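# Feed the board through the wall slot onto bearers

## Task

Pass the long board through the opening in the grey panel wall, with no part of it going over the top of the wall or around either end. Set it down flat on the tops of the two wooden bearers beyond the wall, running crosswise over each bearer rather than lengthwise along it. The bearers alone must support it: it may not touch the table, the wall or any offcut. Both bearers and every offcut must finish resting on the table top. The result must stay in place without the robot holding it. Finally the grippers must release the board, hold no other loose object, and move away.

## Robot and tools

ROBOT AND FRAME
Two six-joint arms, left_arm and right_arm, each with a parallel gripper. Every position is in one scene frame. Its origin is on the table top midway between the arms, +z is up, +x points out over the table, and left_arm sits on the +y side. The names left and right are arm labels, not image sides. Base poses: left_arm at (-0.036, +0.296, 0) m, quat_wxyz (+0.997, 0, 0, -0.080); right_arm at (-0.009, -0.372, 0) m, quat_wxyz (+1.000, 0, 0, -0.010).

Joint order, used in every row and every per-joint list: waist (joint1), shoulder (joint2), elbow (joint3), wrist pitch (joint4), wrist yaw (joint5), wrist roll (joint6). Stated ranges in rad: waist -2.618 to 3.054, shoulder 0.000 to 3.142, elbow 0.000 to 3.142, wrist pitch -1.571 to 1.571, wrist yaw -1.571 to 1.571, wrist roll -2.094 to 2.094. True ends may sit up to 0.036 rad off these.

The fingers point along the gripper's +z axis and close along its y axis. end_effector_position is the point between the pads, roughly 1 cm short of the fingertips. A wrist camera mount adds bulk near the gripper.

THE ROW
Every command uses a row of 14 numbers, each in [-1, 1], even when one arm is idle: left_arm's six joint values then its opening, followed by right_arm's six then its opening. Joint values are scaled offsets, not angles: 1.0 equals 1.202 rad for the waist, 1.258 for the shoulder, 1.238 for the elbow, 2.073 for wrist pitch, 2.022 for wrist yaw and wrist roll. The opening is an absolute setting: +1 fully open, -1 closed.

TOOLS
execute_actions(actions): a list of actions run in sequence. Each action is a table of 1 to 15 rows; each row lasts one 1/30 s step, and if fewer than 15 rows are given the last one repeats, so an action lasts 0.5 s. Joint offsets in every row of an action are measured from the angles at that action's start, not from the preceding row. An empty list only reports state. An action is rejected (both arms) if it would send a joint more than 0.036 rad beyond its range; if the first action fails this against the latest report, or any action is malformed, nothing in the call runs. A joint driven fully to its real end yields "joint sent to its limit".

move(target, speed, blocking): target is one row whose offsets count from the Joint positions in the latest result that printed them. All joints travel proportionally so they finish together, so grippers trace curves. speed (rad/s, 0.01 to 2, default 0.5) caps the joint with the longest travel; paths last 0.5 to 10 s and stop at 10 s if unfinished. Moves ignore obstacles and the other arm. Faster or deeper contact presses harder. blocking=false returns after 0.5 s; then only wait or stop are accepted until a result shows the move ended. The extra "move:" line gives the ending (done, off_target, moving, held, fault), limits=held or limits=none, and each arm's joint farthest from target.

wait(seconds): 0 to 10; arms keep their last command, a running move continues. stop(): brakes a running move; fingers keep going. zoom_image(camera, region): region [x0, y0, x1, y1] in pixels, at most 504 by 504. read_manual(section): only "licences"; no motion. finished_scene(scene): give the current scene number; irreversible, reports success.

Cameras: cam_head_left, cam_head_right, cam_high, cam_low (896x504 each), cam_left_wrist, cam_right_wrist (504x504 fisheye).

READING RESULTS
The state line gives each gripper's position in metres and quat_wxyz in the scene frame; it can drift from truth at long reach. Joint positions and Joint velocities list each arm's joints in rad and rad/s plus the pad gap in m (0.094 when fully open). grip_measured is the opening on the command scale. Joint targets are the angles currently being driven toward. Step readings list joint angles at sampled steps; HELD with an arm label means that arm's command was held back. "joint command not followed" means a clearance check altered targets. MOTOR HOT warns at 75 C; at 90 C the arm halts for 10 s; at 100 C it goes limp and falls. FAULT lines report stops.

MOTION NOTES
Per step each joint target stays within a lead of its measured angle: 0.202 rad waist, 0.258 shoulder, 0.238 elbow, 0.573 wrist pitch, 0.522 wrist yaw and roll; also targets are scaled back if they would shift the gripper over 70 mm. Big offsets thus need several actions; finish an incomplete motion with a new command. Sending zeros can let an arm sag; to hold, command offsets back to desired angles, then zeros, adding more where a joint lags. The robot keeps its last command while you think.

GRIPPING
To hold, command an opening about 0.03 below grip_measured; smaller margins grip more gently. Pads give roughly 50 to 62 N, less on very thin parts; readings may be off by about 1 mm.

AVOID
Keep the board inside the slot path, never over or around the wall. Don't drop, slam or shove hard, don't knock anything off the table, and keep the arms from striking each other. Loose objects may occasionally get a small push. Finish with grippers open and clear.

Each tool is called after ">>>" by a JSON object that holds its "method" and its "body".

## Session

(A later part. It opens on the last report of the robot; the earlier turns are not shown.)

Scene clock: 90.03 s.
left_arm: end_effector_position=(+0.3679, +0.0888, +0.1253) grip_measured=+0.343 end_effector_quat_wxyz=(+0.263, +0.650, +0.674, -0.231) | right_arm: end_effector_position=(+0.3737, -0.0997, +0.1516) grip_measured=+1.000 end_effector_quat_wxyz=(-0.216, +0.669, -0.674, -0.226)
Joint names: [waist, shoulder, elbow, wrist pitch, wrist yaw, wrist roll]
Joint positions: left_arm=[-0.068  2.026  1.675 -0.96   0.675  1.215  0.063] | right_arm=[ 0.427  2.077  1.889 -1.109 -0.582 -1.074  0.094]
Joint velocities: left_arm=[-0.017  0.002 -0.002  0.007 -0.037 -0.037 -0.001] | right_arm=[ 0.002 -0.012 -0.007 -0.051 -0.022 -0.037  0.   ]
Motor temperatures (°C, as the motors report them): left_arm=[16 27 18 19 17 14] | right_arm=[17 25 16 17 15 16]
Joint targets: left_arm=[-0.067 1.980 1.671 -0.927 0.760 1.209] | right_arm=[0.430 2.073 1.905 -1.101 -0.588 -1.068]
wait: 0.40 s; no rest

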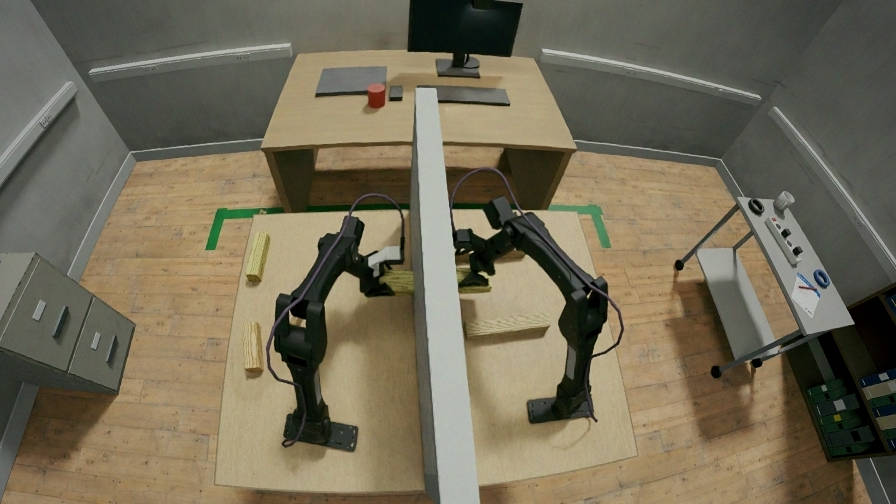

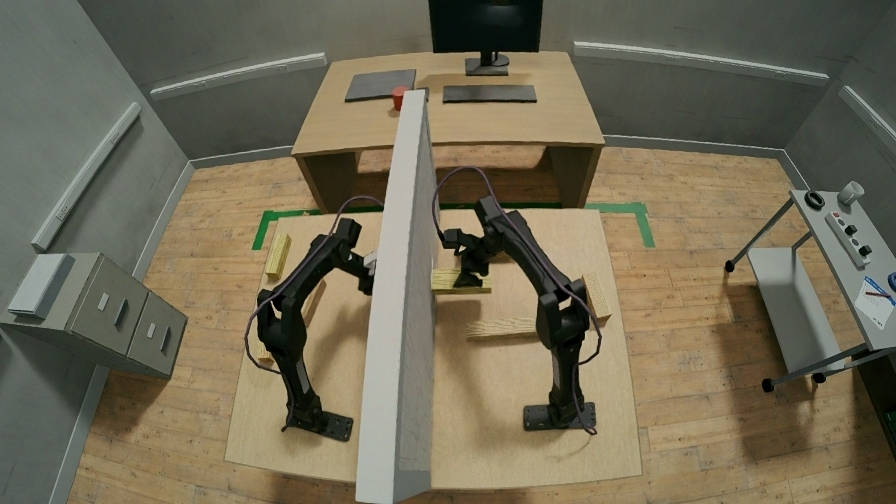

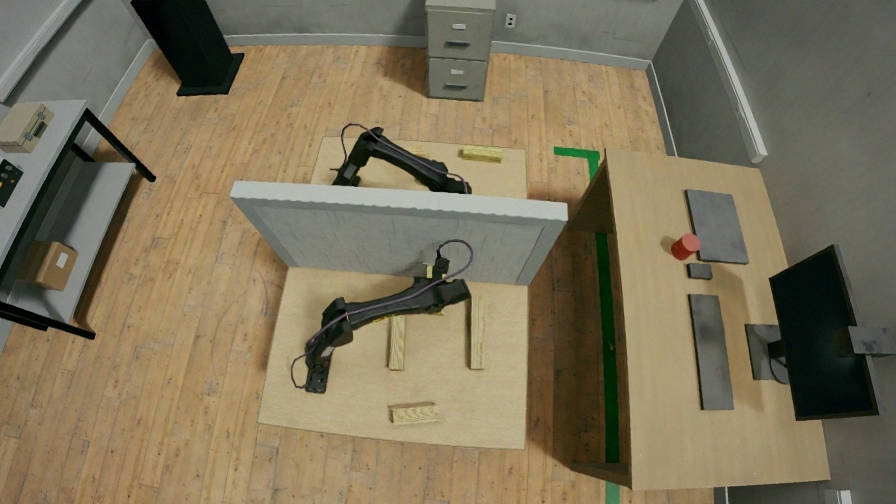

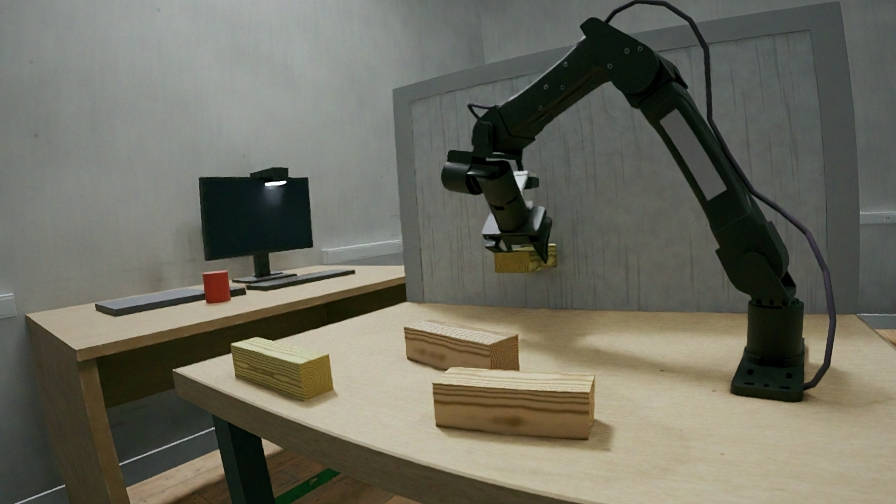

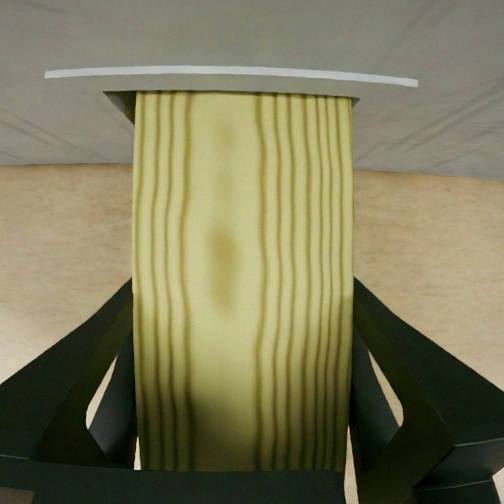

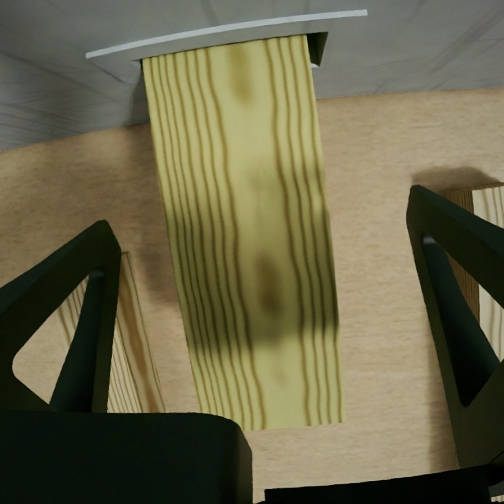

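>>> {"method": "execute_actions", "body": {"actions": [[[0.0008,-0.03657,-0.00323,0.01604,0.04204,-0.00297,0.2,0.00263,-0.00335,-0.01058,0.006,-0.00297,0.00308,1],[0.0008,-0.03657,-0.00323,0.01638,0.04204,-0.00297,0.2,0.00301,-0.00384,-0.01756,0.0119,-0.00297,0.00337,1],[0.0008,-0.03657,-0.00323,0.0169,0.04204,-0.00297,0.2,0.00358,-0.00459,-0.0283,0.02082,-0.00297,0.00382,1],[0.0008,-0.03657,-0.00323,0.01755,0.04204,-0.00297,0.2,0.00431,-0.00554,-0.04203,0.032,-0.00297,0.00438,1],[0.0008,-0.03657,-0.00323,0.01828,0.04204,-0.00297,0.2,0.00517,-0.00666,-0.058,0.04469,-0.00297,0.00502,1],[0.0008,-0.03657,-0.00323,0.01906,0.04204,-0.00297,0.2,0.0061,-0.00787,-0.07548,0.05813,-0.00297,0.00569,1],[0.0008,-0.03657,-0.00323,0.01983,0.04204,-0.00297,0.2,0.00708,-0.00914,-0.0937,0.07157,-0.00297,0.00636,1],[0.0008,-0.03657,-0.00323,0.02056,0.04204,-0.00297,0.2,0.00805,-0.01041,-0.11192,0.08426,-0.00297,0.007,1],[0.0008,-0.03657,-0.00323,0.02121,0.04204,-0.00297,0.2,0.00898,-0.01162,-0.12939,0.09545,-0.00297,0.00756,1],[0.0008,-0.03657,-0.00323,0.02173,0.04204,-0.00297,0.2,0.00984,-0.01274,-0.14537,0.10436,-0.00297,0.00801,1],[0.0008,-0.03657,-0.00323,0.02207,0.04204,-0.00297,0.2,0.01057,-0.01369,-0.1591,0.11026,-0.00297,0.0083,1],[0.0008,-0.03657,-0.00323,0.02219,0.04204,-0.00297,0.2,0.01114,-0.01444,-0.16983,0.1124,-0.00297,0.00841,1],[0.0008,-0.03657,-0.00323,0.02219,0.04204,-0.00297,0.2,0.01152,-0.01493,-0.17682,0.1124,-0.00297,0.00841,1],[0.0008,-0.03657,-0.00323,0.02219,0.04204,-0.00297,0.2,0.01165,-0.0151,-0.17932,0.1124,-0.00297,0.00841,1],[0.0008,-0.03657,-0.00323,0.02219,0.04204,-0.00297,0.2,0.01165,-0.0151,-0.17932,0.1124,-0.00297,0.00841,1]]]}}

>>> {"method": "wait", "body": {"seconds": 0.4}}

>>> {"method": "zoom_image", "body": {"camera": "cam_head_right", "region": [400, 210, 540, 310]}}

>>> {"method": "zoom_image", "body": {"camera": "cam_low", "region": [470, 225, 570, 285]}}

Scene clock: 92.33 s.
left_arm: end_effector_position=(+0.3698, +0.0884, +0.1258) grip_measured=+0.343 end_effector_quat_wxyz=(+0.267, +0.651, +0.673, -0.229) | right_arm: end_effector_position=(+0.3676, -0.1023, +0.0985) grip_measured=+1.000 end_effector_quat_wxyz=(-0.206, +0.665, -0.681, -0.229)
Joint names: [waist, shoulder, elbow, wrist pitch, wrist yaw, wrist roll]
Joint positions: left_arm=[-0.068  2.026  1.675 -0.95   0.675  1.215  0.063] | right_arm=[ 0.428  2.077  1.683 -0.922 -0.578 -1.064  0.094]
Joint velocities: left_arm=[-0.002 -0.007 -0.002 -0.007 -0.066 -0.037  0.001] | right_arm=[-0.002 -0.002 -0.178  0.183 -0.022  0.007  0.   ]
Motor temperatures (°C, as the motors report them): left_arm=[16 27 18 19 17 14] | right_arm=[17 26 16 17 15 16]
Joint targets: left_arm=[-0.067 1.980 1.671 -0.914 0.760 1.209] | right_arm=[0.441 2.058 1.667 -0.876 -0.588 -1.057]
Step readings (joint positions):
0: left_arm=[-0.068 2.026 1.675 -0.960 0.675 1.215] | right_arm=[0.427 2.077 1.889 -1.108 -0.581 -1.073]
1: left_arm=[-0.068 2.026 1.675 -0.960 0.675 1.215] | right_arm=[0.427 2.077 1.889 -1.108 -0.581 -1.073]
2: left_arm=[-0.068 2.026 1.675 -0.960 0.675 1.215] | right_arm=[0.427 2.077 1.889 -1.106 -0.581 -1.073]
4: left_arm=[-0.068 2.026 1.675 -0.960 0.675 1.215] | right_arm=[0.427 2.077 1.879 -1.088 -0.581 -1.073]
8: left_arm=[-0.068 2.026 1.675 -0.957 0.675 1.215] | right_arm=[0.427 2.077 1.808 -1.017 -0.581 -1.070]
15: Joint positions above

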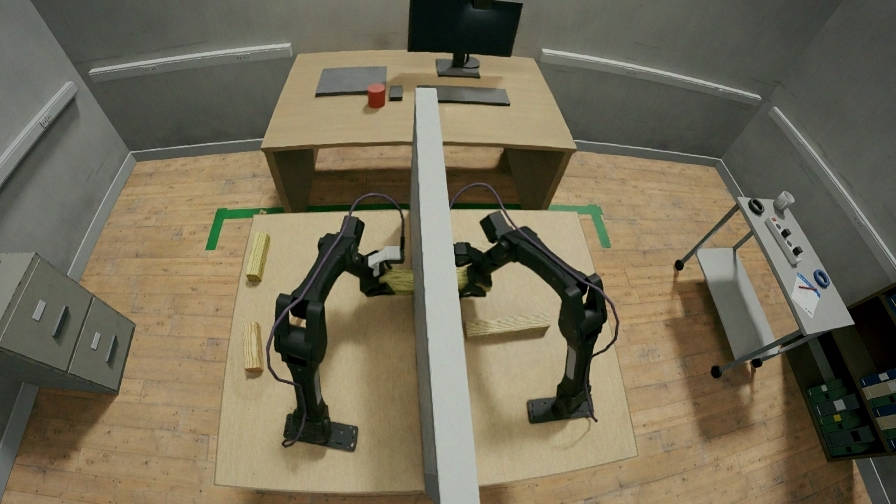

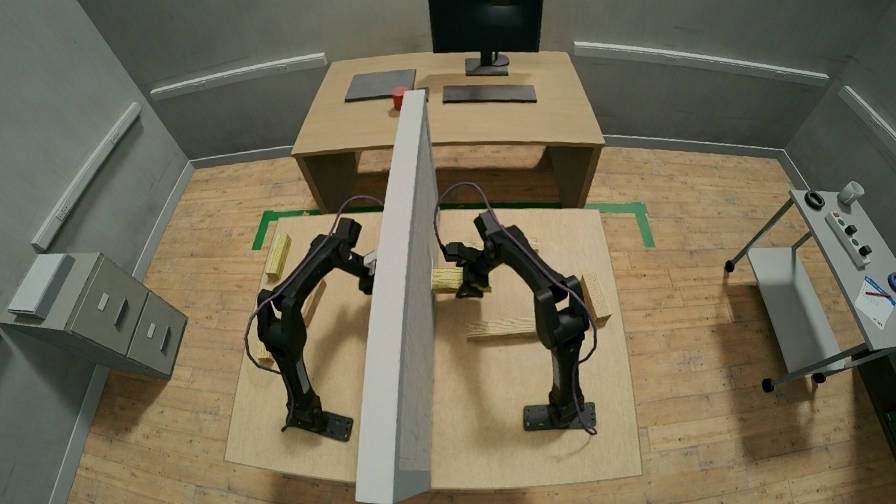

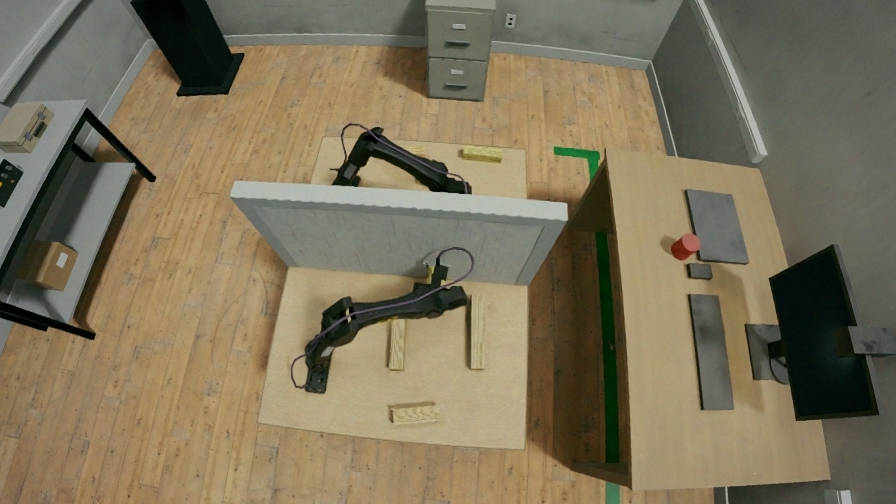

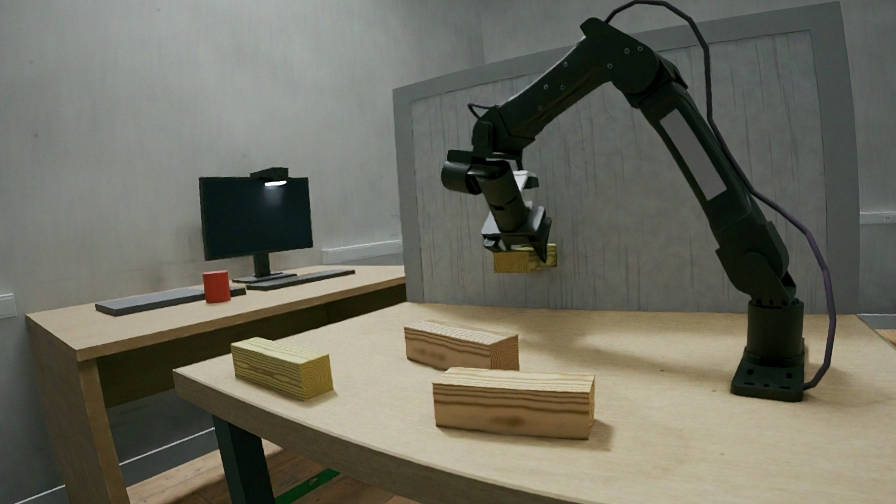

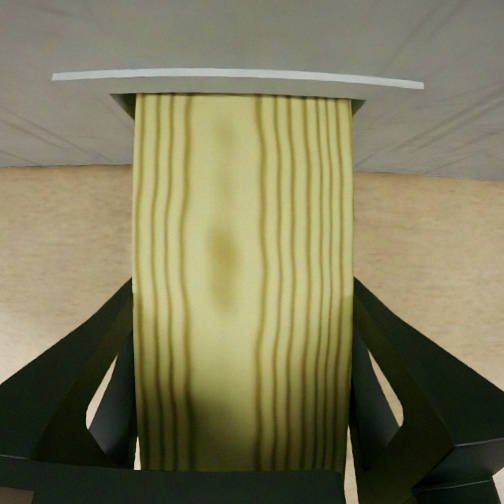

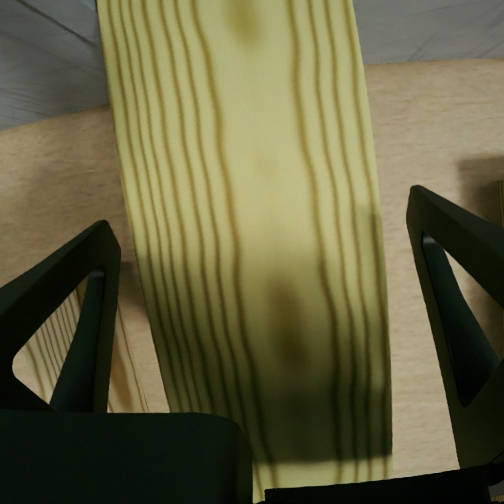

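Scene clock: 92.73 s.
left_arm: end_effector_position=(+0.3700, +0.0883, +0.1259) grip_measured=+0.343 end_effector_quat_wxyz=(+0.267, +0.651, +0.673, -0.229) | right_arm: end_effector_position=(+0.3725, -0.0983, +0.0991) grip_measured=+1.000 end_effector_quat_wxyz=(-0.220, +0.668, -0.675, -0.224)
Joint names: [waist, shoulder, elbow, wrist pitch, wrist yaw, wrist roll]
Joint positions: left_arm=[-0.068  2.026  1.675 -0.949  0.675  1.215  0.063] | right_arm=[ 0.432  2.077  1.679 -0.887 -0.578 -1.063  0.094]
Joint velocities: left_arm=[-0.007 -0.022  0.002 -0.037  0.037  0.037  0.002] | right_arm=[ 0.002 -0.012  0.012  0.037 -0.022  0.007  0.   ]
Motor temperatures (°C, as the motors report them): left_arm=[16 27 18 19 17 14] | right_arm=[17 26 16 17 15 16]
Joint targets: left_arm=[-0.067 1.980 1.671 -0.914 0.760 1.209] | right_arm=[0.441 2.058 1.667 -0.876 -0.588 -1.057]
wait: 0.40 s; no rest

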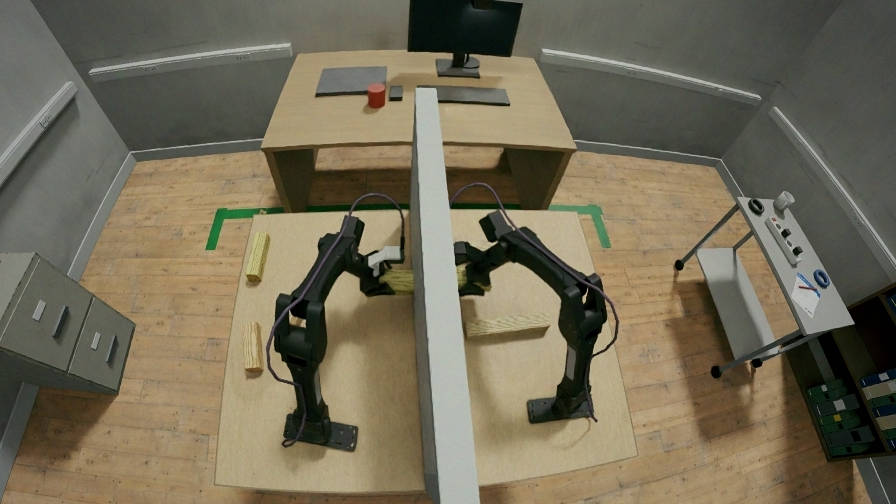

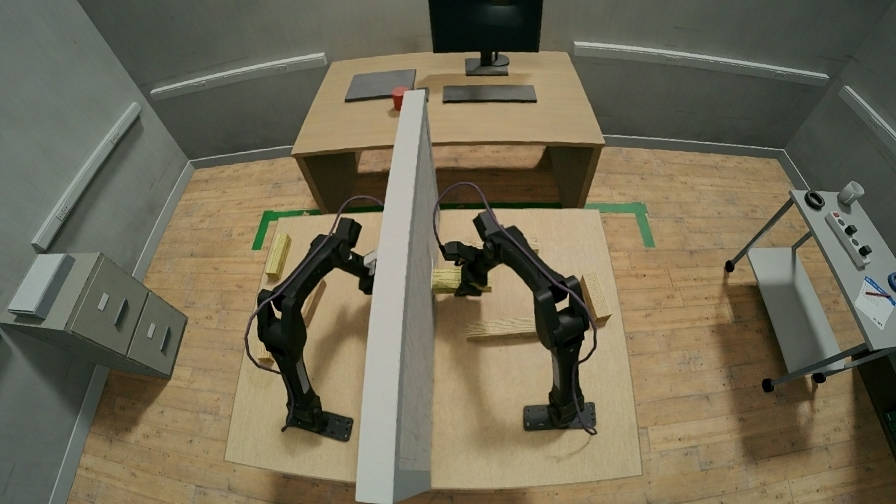

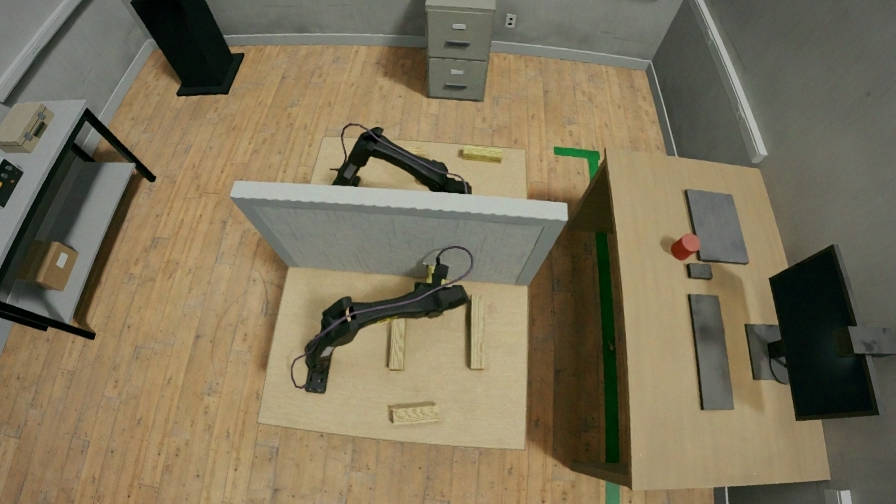

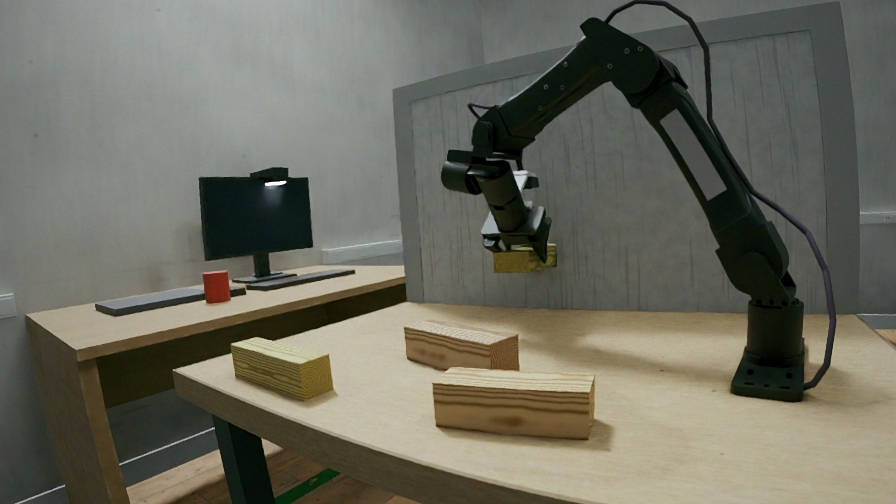

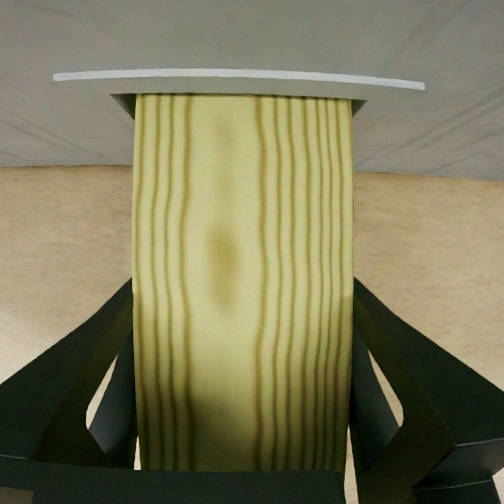

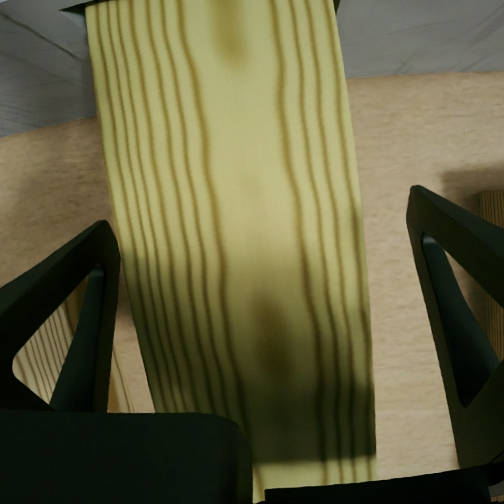

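Region (400, 210, 540, 310) of cam_head_right's 896x504 image, scaled by 3.600, with more detail than that image has; it fills the top 360 rows of this view, and the rest is white.

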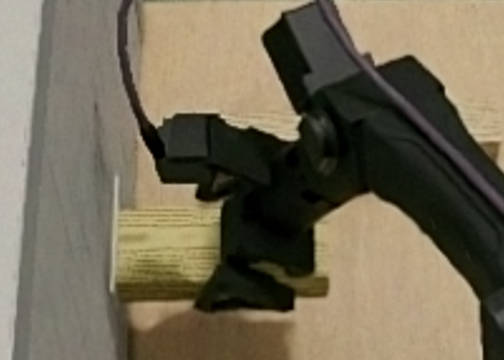

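Region (470, 225, 570, 285) of cam_low's 896x504 image, scaled by 5.040, with more detail than that image has; it fills the top 302 rows of this view, and the rest is white.

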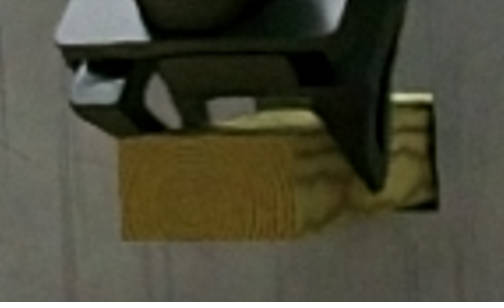

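>>> {"method": "execute_actions", "body": {"actions": [[[0.0008,-0.03657,-0.00323,0.01688,0.04204,-0.00297,0.2,0.0076,-0.02067,-0.01011,0.00548,-0.00495,0.00297,1],[0.0008,-0.03657,-0.00323,0.01688,0.04204,-0.00297,0.2,0.00792,-0.02305,-0.0113,0.00595,-0.00495,0.00297,1],[0.0008,-0.03657,-0.00323,0.01688,0.04204,-0.00297,0.2,0.0084,-0.02464,-0.01312,0.00667,-0.00495,0.00297,1],[0.0008,-0.03657,-0.00323,0.01688,0.04204,-0.00297,0.2,0.009,-0.02623,-0.01546,0.00756,-0.00495,0.00297,1],[0.0008,-0.03657,-0.00323,0.01688,0.04204,-0.00297,0.2,0.00968,-0.02782,-0.01817,0.00858,-0.00495,0.00297,1],[0.0008,-0.03657,-0.00323,0.01688,0.04204,-0.00297,0.2,0.0104,-0.02862,-0.02114,0.00965,-0.00495,0.00297,1],[0.0008,-0.03657,-0.00323,0.01688,0.04204,-0.00297,0.2,0.01112,-0.02941,-0.02423,0.01072,-0.00495,0.00297,1],[0.0008,-0.03657,-0.00323,0.01688,0.04204,-0.00297,0.2,0.0118,-0.03021,-0.02732,0.01174,-0.00495,0.00297,1],[0.0008,-0.03657,-0.00323,0.01688,0.04204,-0.00297,0.2,0.0124,-0.03021,-0.03029,0.01263,-0.00495,0.00297,0.95],[0.0008,-0.03657,-0.00323,0.01688,0.04204,-0.00297,0.2,0.01288,-0.03021,-0.033,0.01335,-0.00495,0.00297,0.9],[0.0008,-0.03657,-0.00323,0.01688,0.04204,-0.00297,0.2,0.0132,-0.03021,-0.03534,0.01382,-0.00495,0.00297,0.85],[0.0008,-0.03657,-0.00323,0.01688,0.04204,-0.00297,0.2,0.01331,-0.03021,-0.03716,0.01399,-0.00495,0.00297,0.8],[0.0008,-0.03657,-0.00323,0.01688,0.04204,-0.00297,0.2,0.01331,-0.03021,-0.03835,0.01399,-0.00495,0.00297,0.75],[0.0008,-0.03657,-0.00323,0.01688,0.04204,-0.00297,0.2,0.01331,-0.03021,-0.03877,0.01399,-0.00495,0.00297,0.7],[0.0008,-0.03657,-0.00323,0.01688,0.04204,-0.00297,0.2,0.01331,-0.03021,-0.03877,0.01399,-0.00495,0.00297,0.68]]]}}

>>> {"method": "wait", "body": {"seconds": 0.3}}

>>> {"method": "zoom_image", "body": {"camera": "cam_low", "region": [470, 225, 570, 285]}}

Scene clock: 94.23 s.
left_arm: end_effector_position=(+0.3700, +0.0883, +0.1259) grip_measured=+0.343 end_effector_quat_wxyz=(+0.267, +0.651, +0.673, -0.229) | right_arm: end_effector_position=(+0.3680, -0.0969, +0.0998) grip_measured=+0.694 end_effector_quat_wxyz=(-0.223, +0.670, -0.672, -0.223)
Joint names: [waist, shoulder, elbow, wrist pitch, wrist yaw, wrist roll]
Joint positions: left_arm=[-0.068  2.026  1.675 -0.949  0.675  1.214  0.063] | right_arm=[ 0.439  2.057  1.649 -0.867 -0.578 -1.062  0.08 ]
Joint velocities: left_arm=[-0.032  0.007  0.012 -0.007 -0.007  0.066 -0.001] | right_arm=[ 0.007 -0.007 -0.042  0.037 -0.095 -0.022 -0.023]
Motor temperatures (°C, as the motors report them): left_arm=[16 27 18 19 18 14] | right_arm=[17 26 16 17 15 16]
Joint targets: left_arm=[-0.067 1.980 1.671 -0.914 0.760 1.208] | right_arm=[0.448 2.039 1.631 -0.858 -0.588 -1.057]
Step readings (joint positions):
0: left_arm=[-0.068 2.026 1.675 -0.949 0.675 1.215] | right_arm=[0.432 2.077 1.679 -0.884 -0.578 -1.063]
1: left_arm=[-0.068 2.026 1.675 -0.949 0.675 1.215] | right_arm=[0.432 2.077 1.679 -0.884 -0.578 -1.063]
2: left_arm=[-0.068 2.026 1.675 -0.949 0.675 1.215] | right_arm=[0.432 2.077 1.679 -0.884 -0.578 -1.062]
4: left_arm=[-0.068 2.026 1.675 -0.949 0.675 1.215] | right_arm=[0.432 2.076 1.679 -0.882 -0.578 -1.062]
8: left_arm=[-0.068 2.026 1.675 -0.949 0.675 1.214] | right_arm=[0.432 2.065 1.672 -0.875 -0.578 -1.062]
15: Joint positions above

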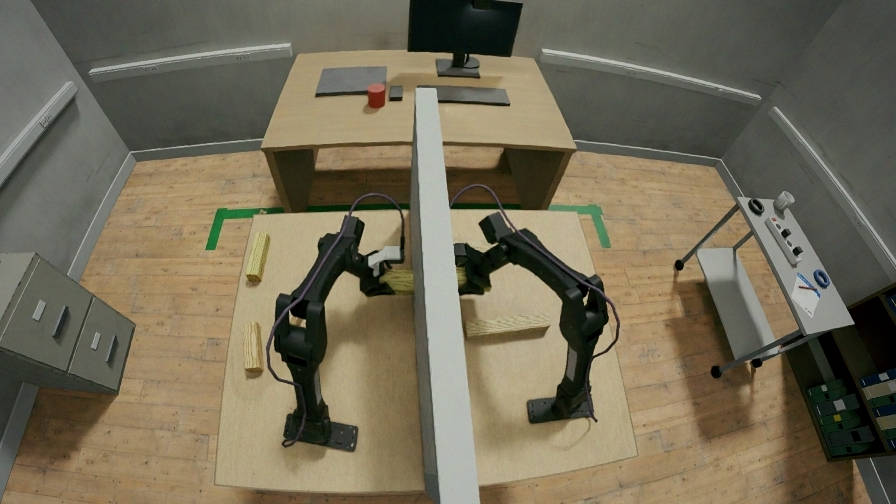

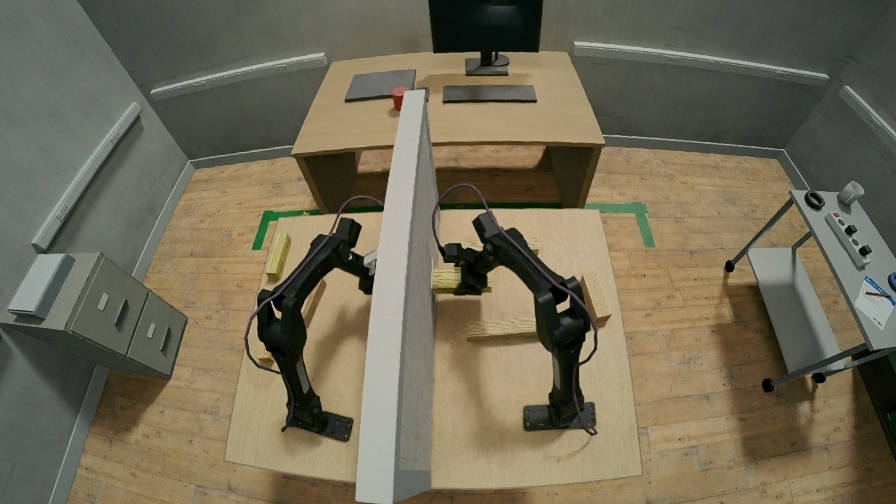

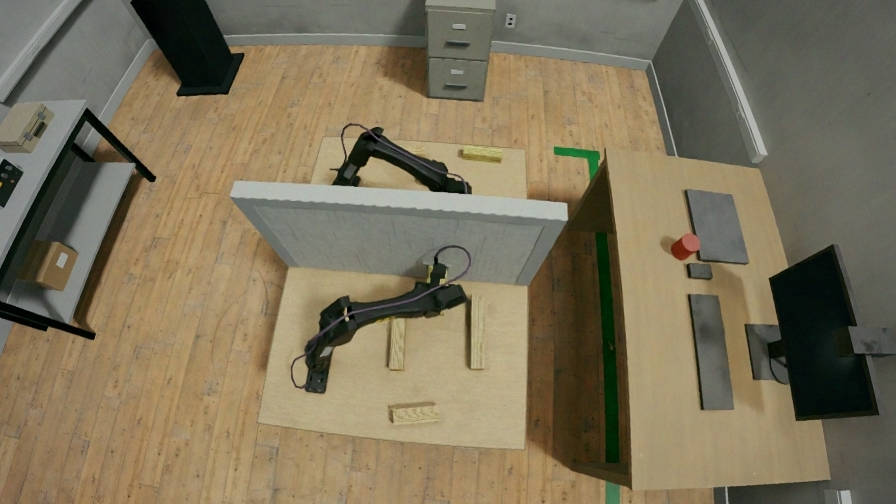

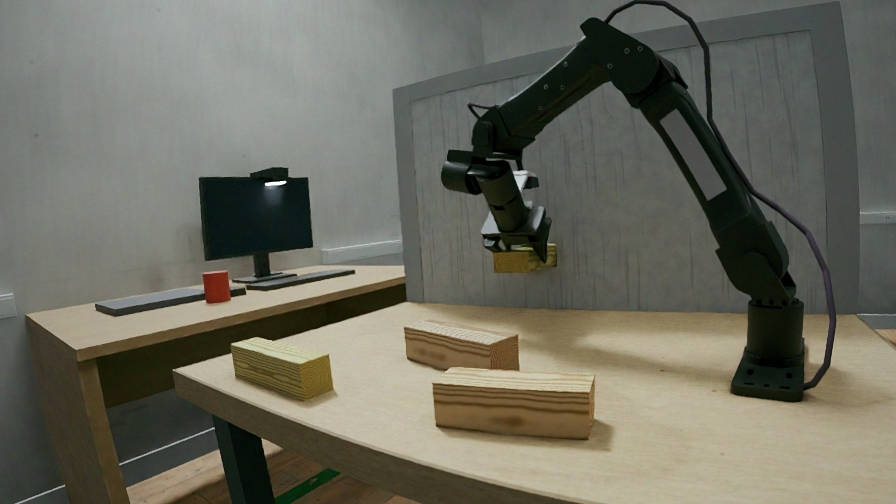

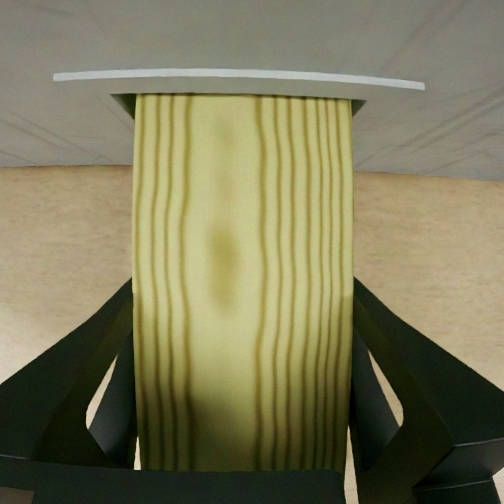

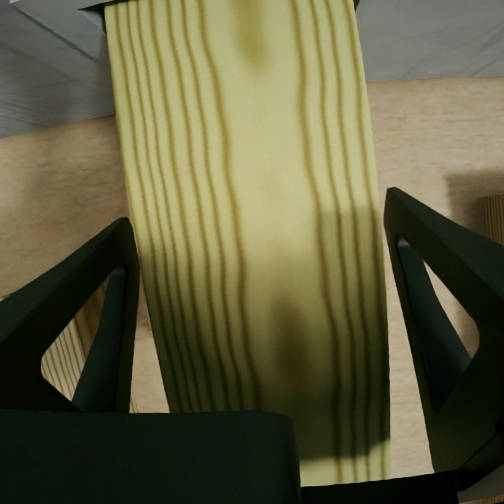

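Scene clock: 94.53 s.
left_arm: end_effector_position=(+0.3700, +0.0883, +0.1259) grip_measured=+0.343 end_effector_quat_wxyz=(+0.267, +0.651, +0.673, -0.229) | right_arm: end_effector_position=(+0.3676, -0.0967, +0.0994) grip_measured=+0.683 end_effector_quat_wxyz=(-0.223, +0.670, -0.672, -0.223)
Joint names: [waist, shoulder, elbow, wrist pitch, wrist yaw, wrist roll]
Joint positions: left_arm=[-0.068  2.026  1.675 -0.949  0.675  1.214  0.063] | right_arm=[ 0.44   2.057  1.647 -0.866 -0.578 -1.062  0.079]
Joint velocities: left_arm=[-0.022  0.012 -0.002  0.051 -0.007 -0.022  0.   ] | right_arm=[-0.002 -0.002 -0.007  0.022  0.022 -0.007 -0.001]
Motor temperatures (°C, as the motors report them): left_arm=[16 27 18 19 18 14] | right_arm=[17 26 16 17 15 16]
Joint targets: left_arm=[-0.067 1.980 1.671 -0.914 0.760 1.208] | right_arm=[0.448 2.039 1.631 -0.858 -0.588 -1.057]
wait: 0.30 s; at rest by 0.20 s

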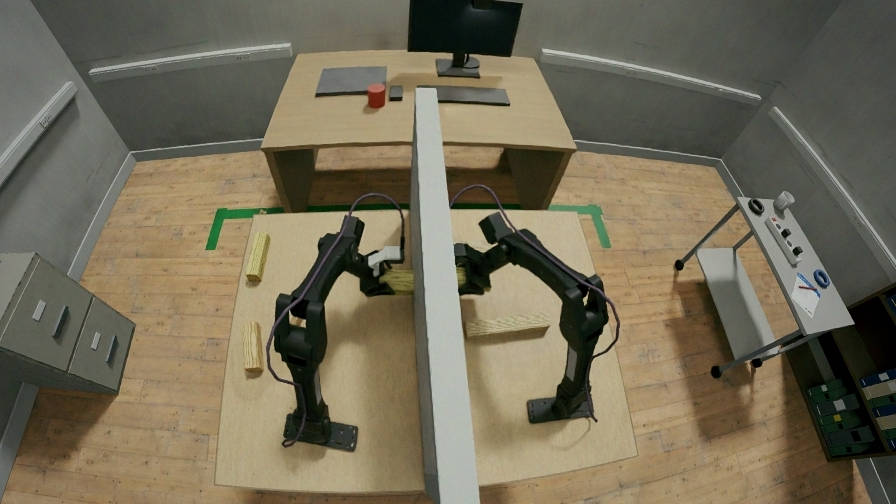

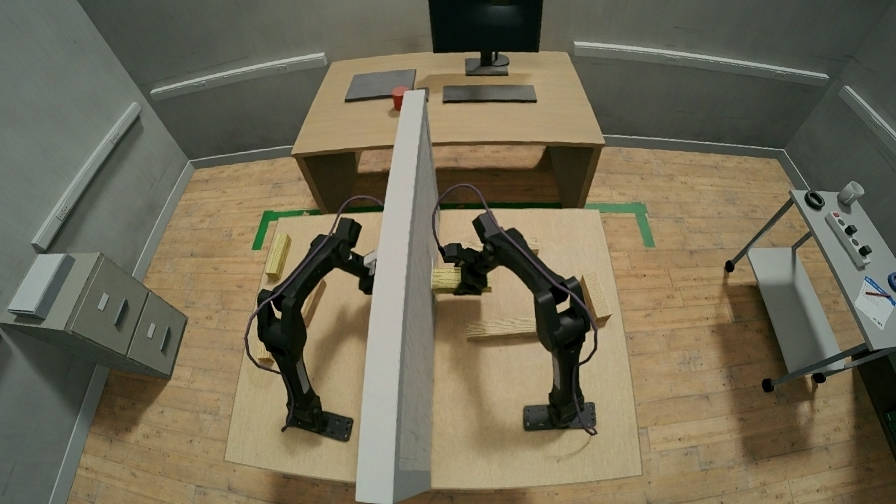

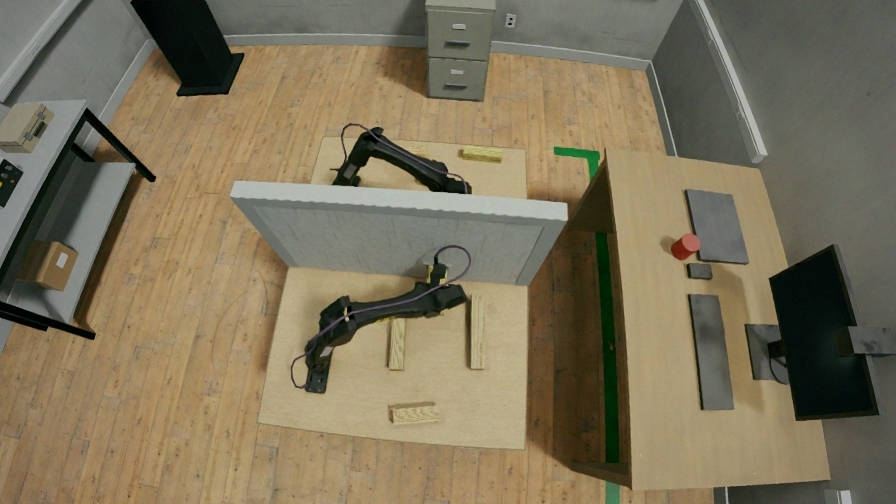

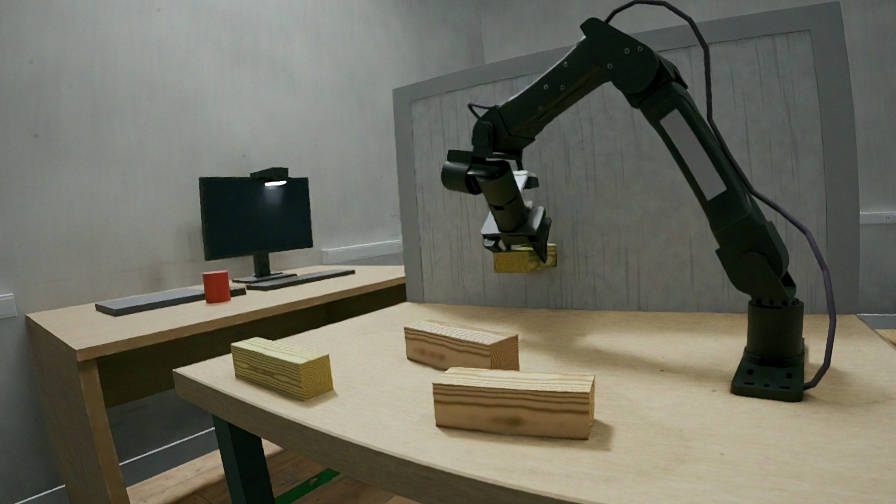

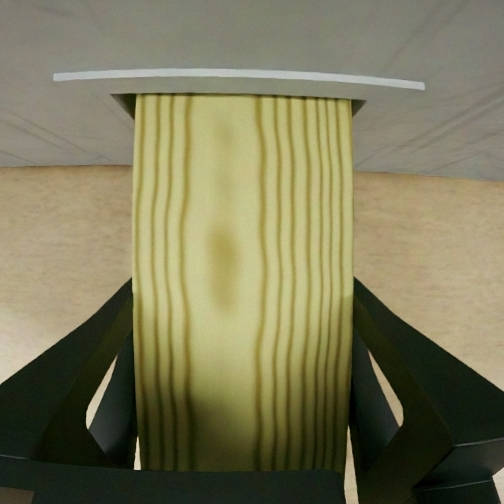

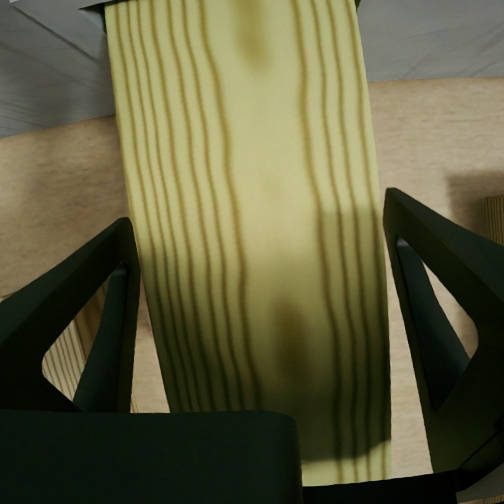

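Region (470, 225, 570, 285) of cam_low's 896x504 image, scaled by 5.040, with more detail than that image has; it fills the top 302 rows of this view, and the rest is white.

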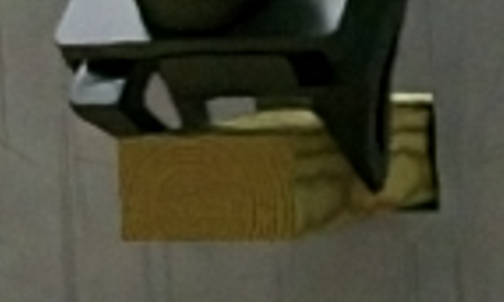

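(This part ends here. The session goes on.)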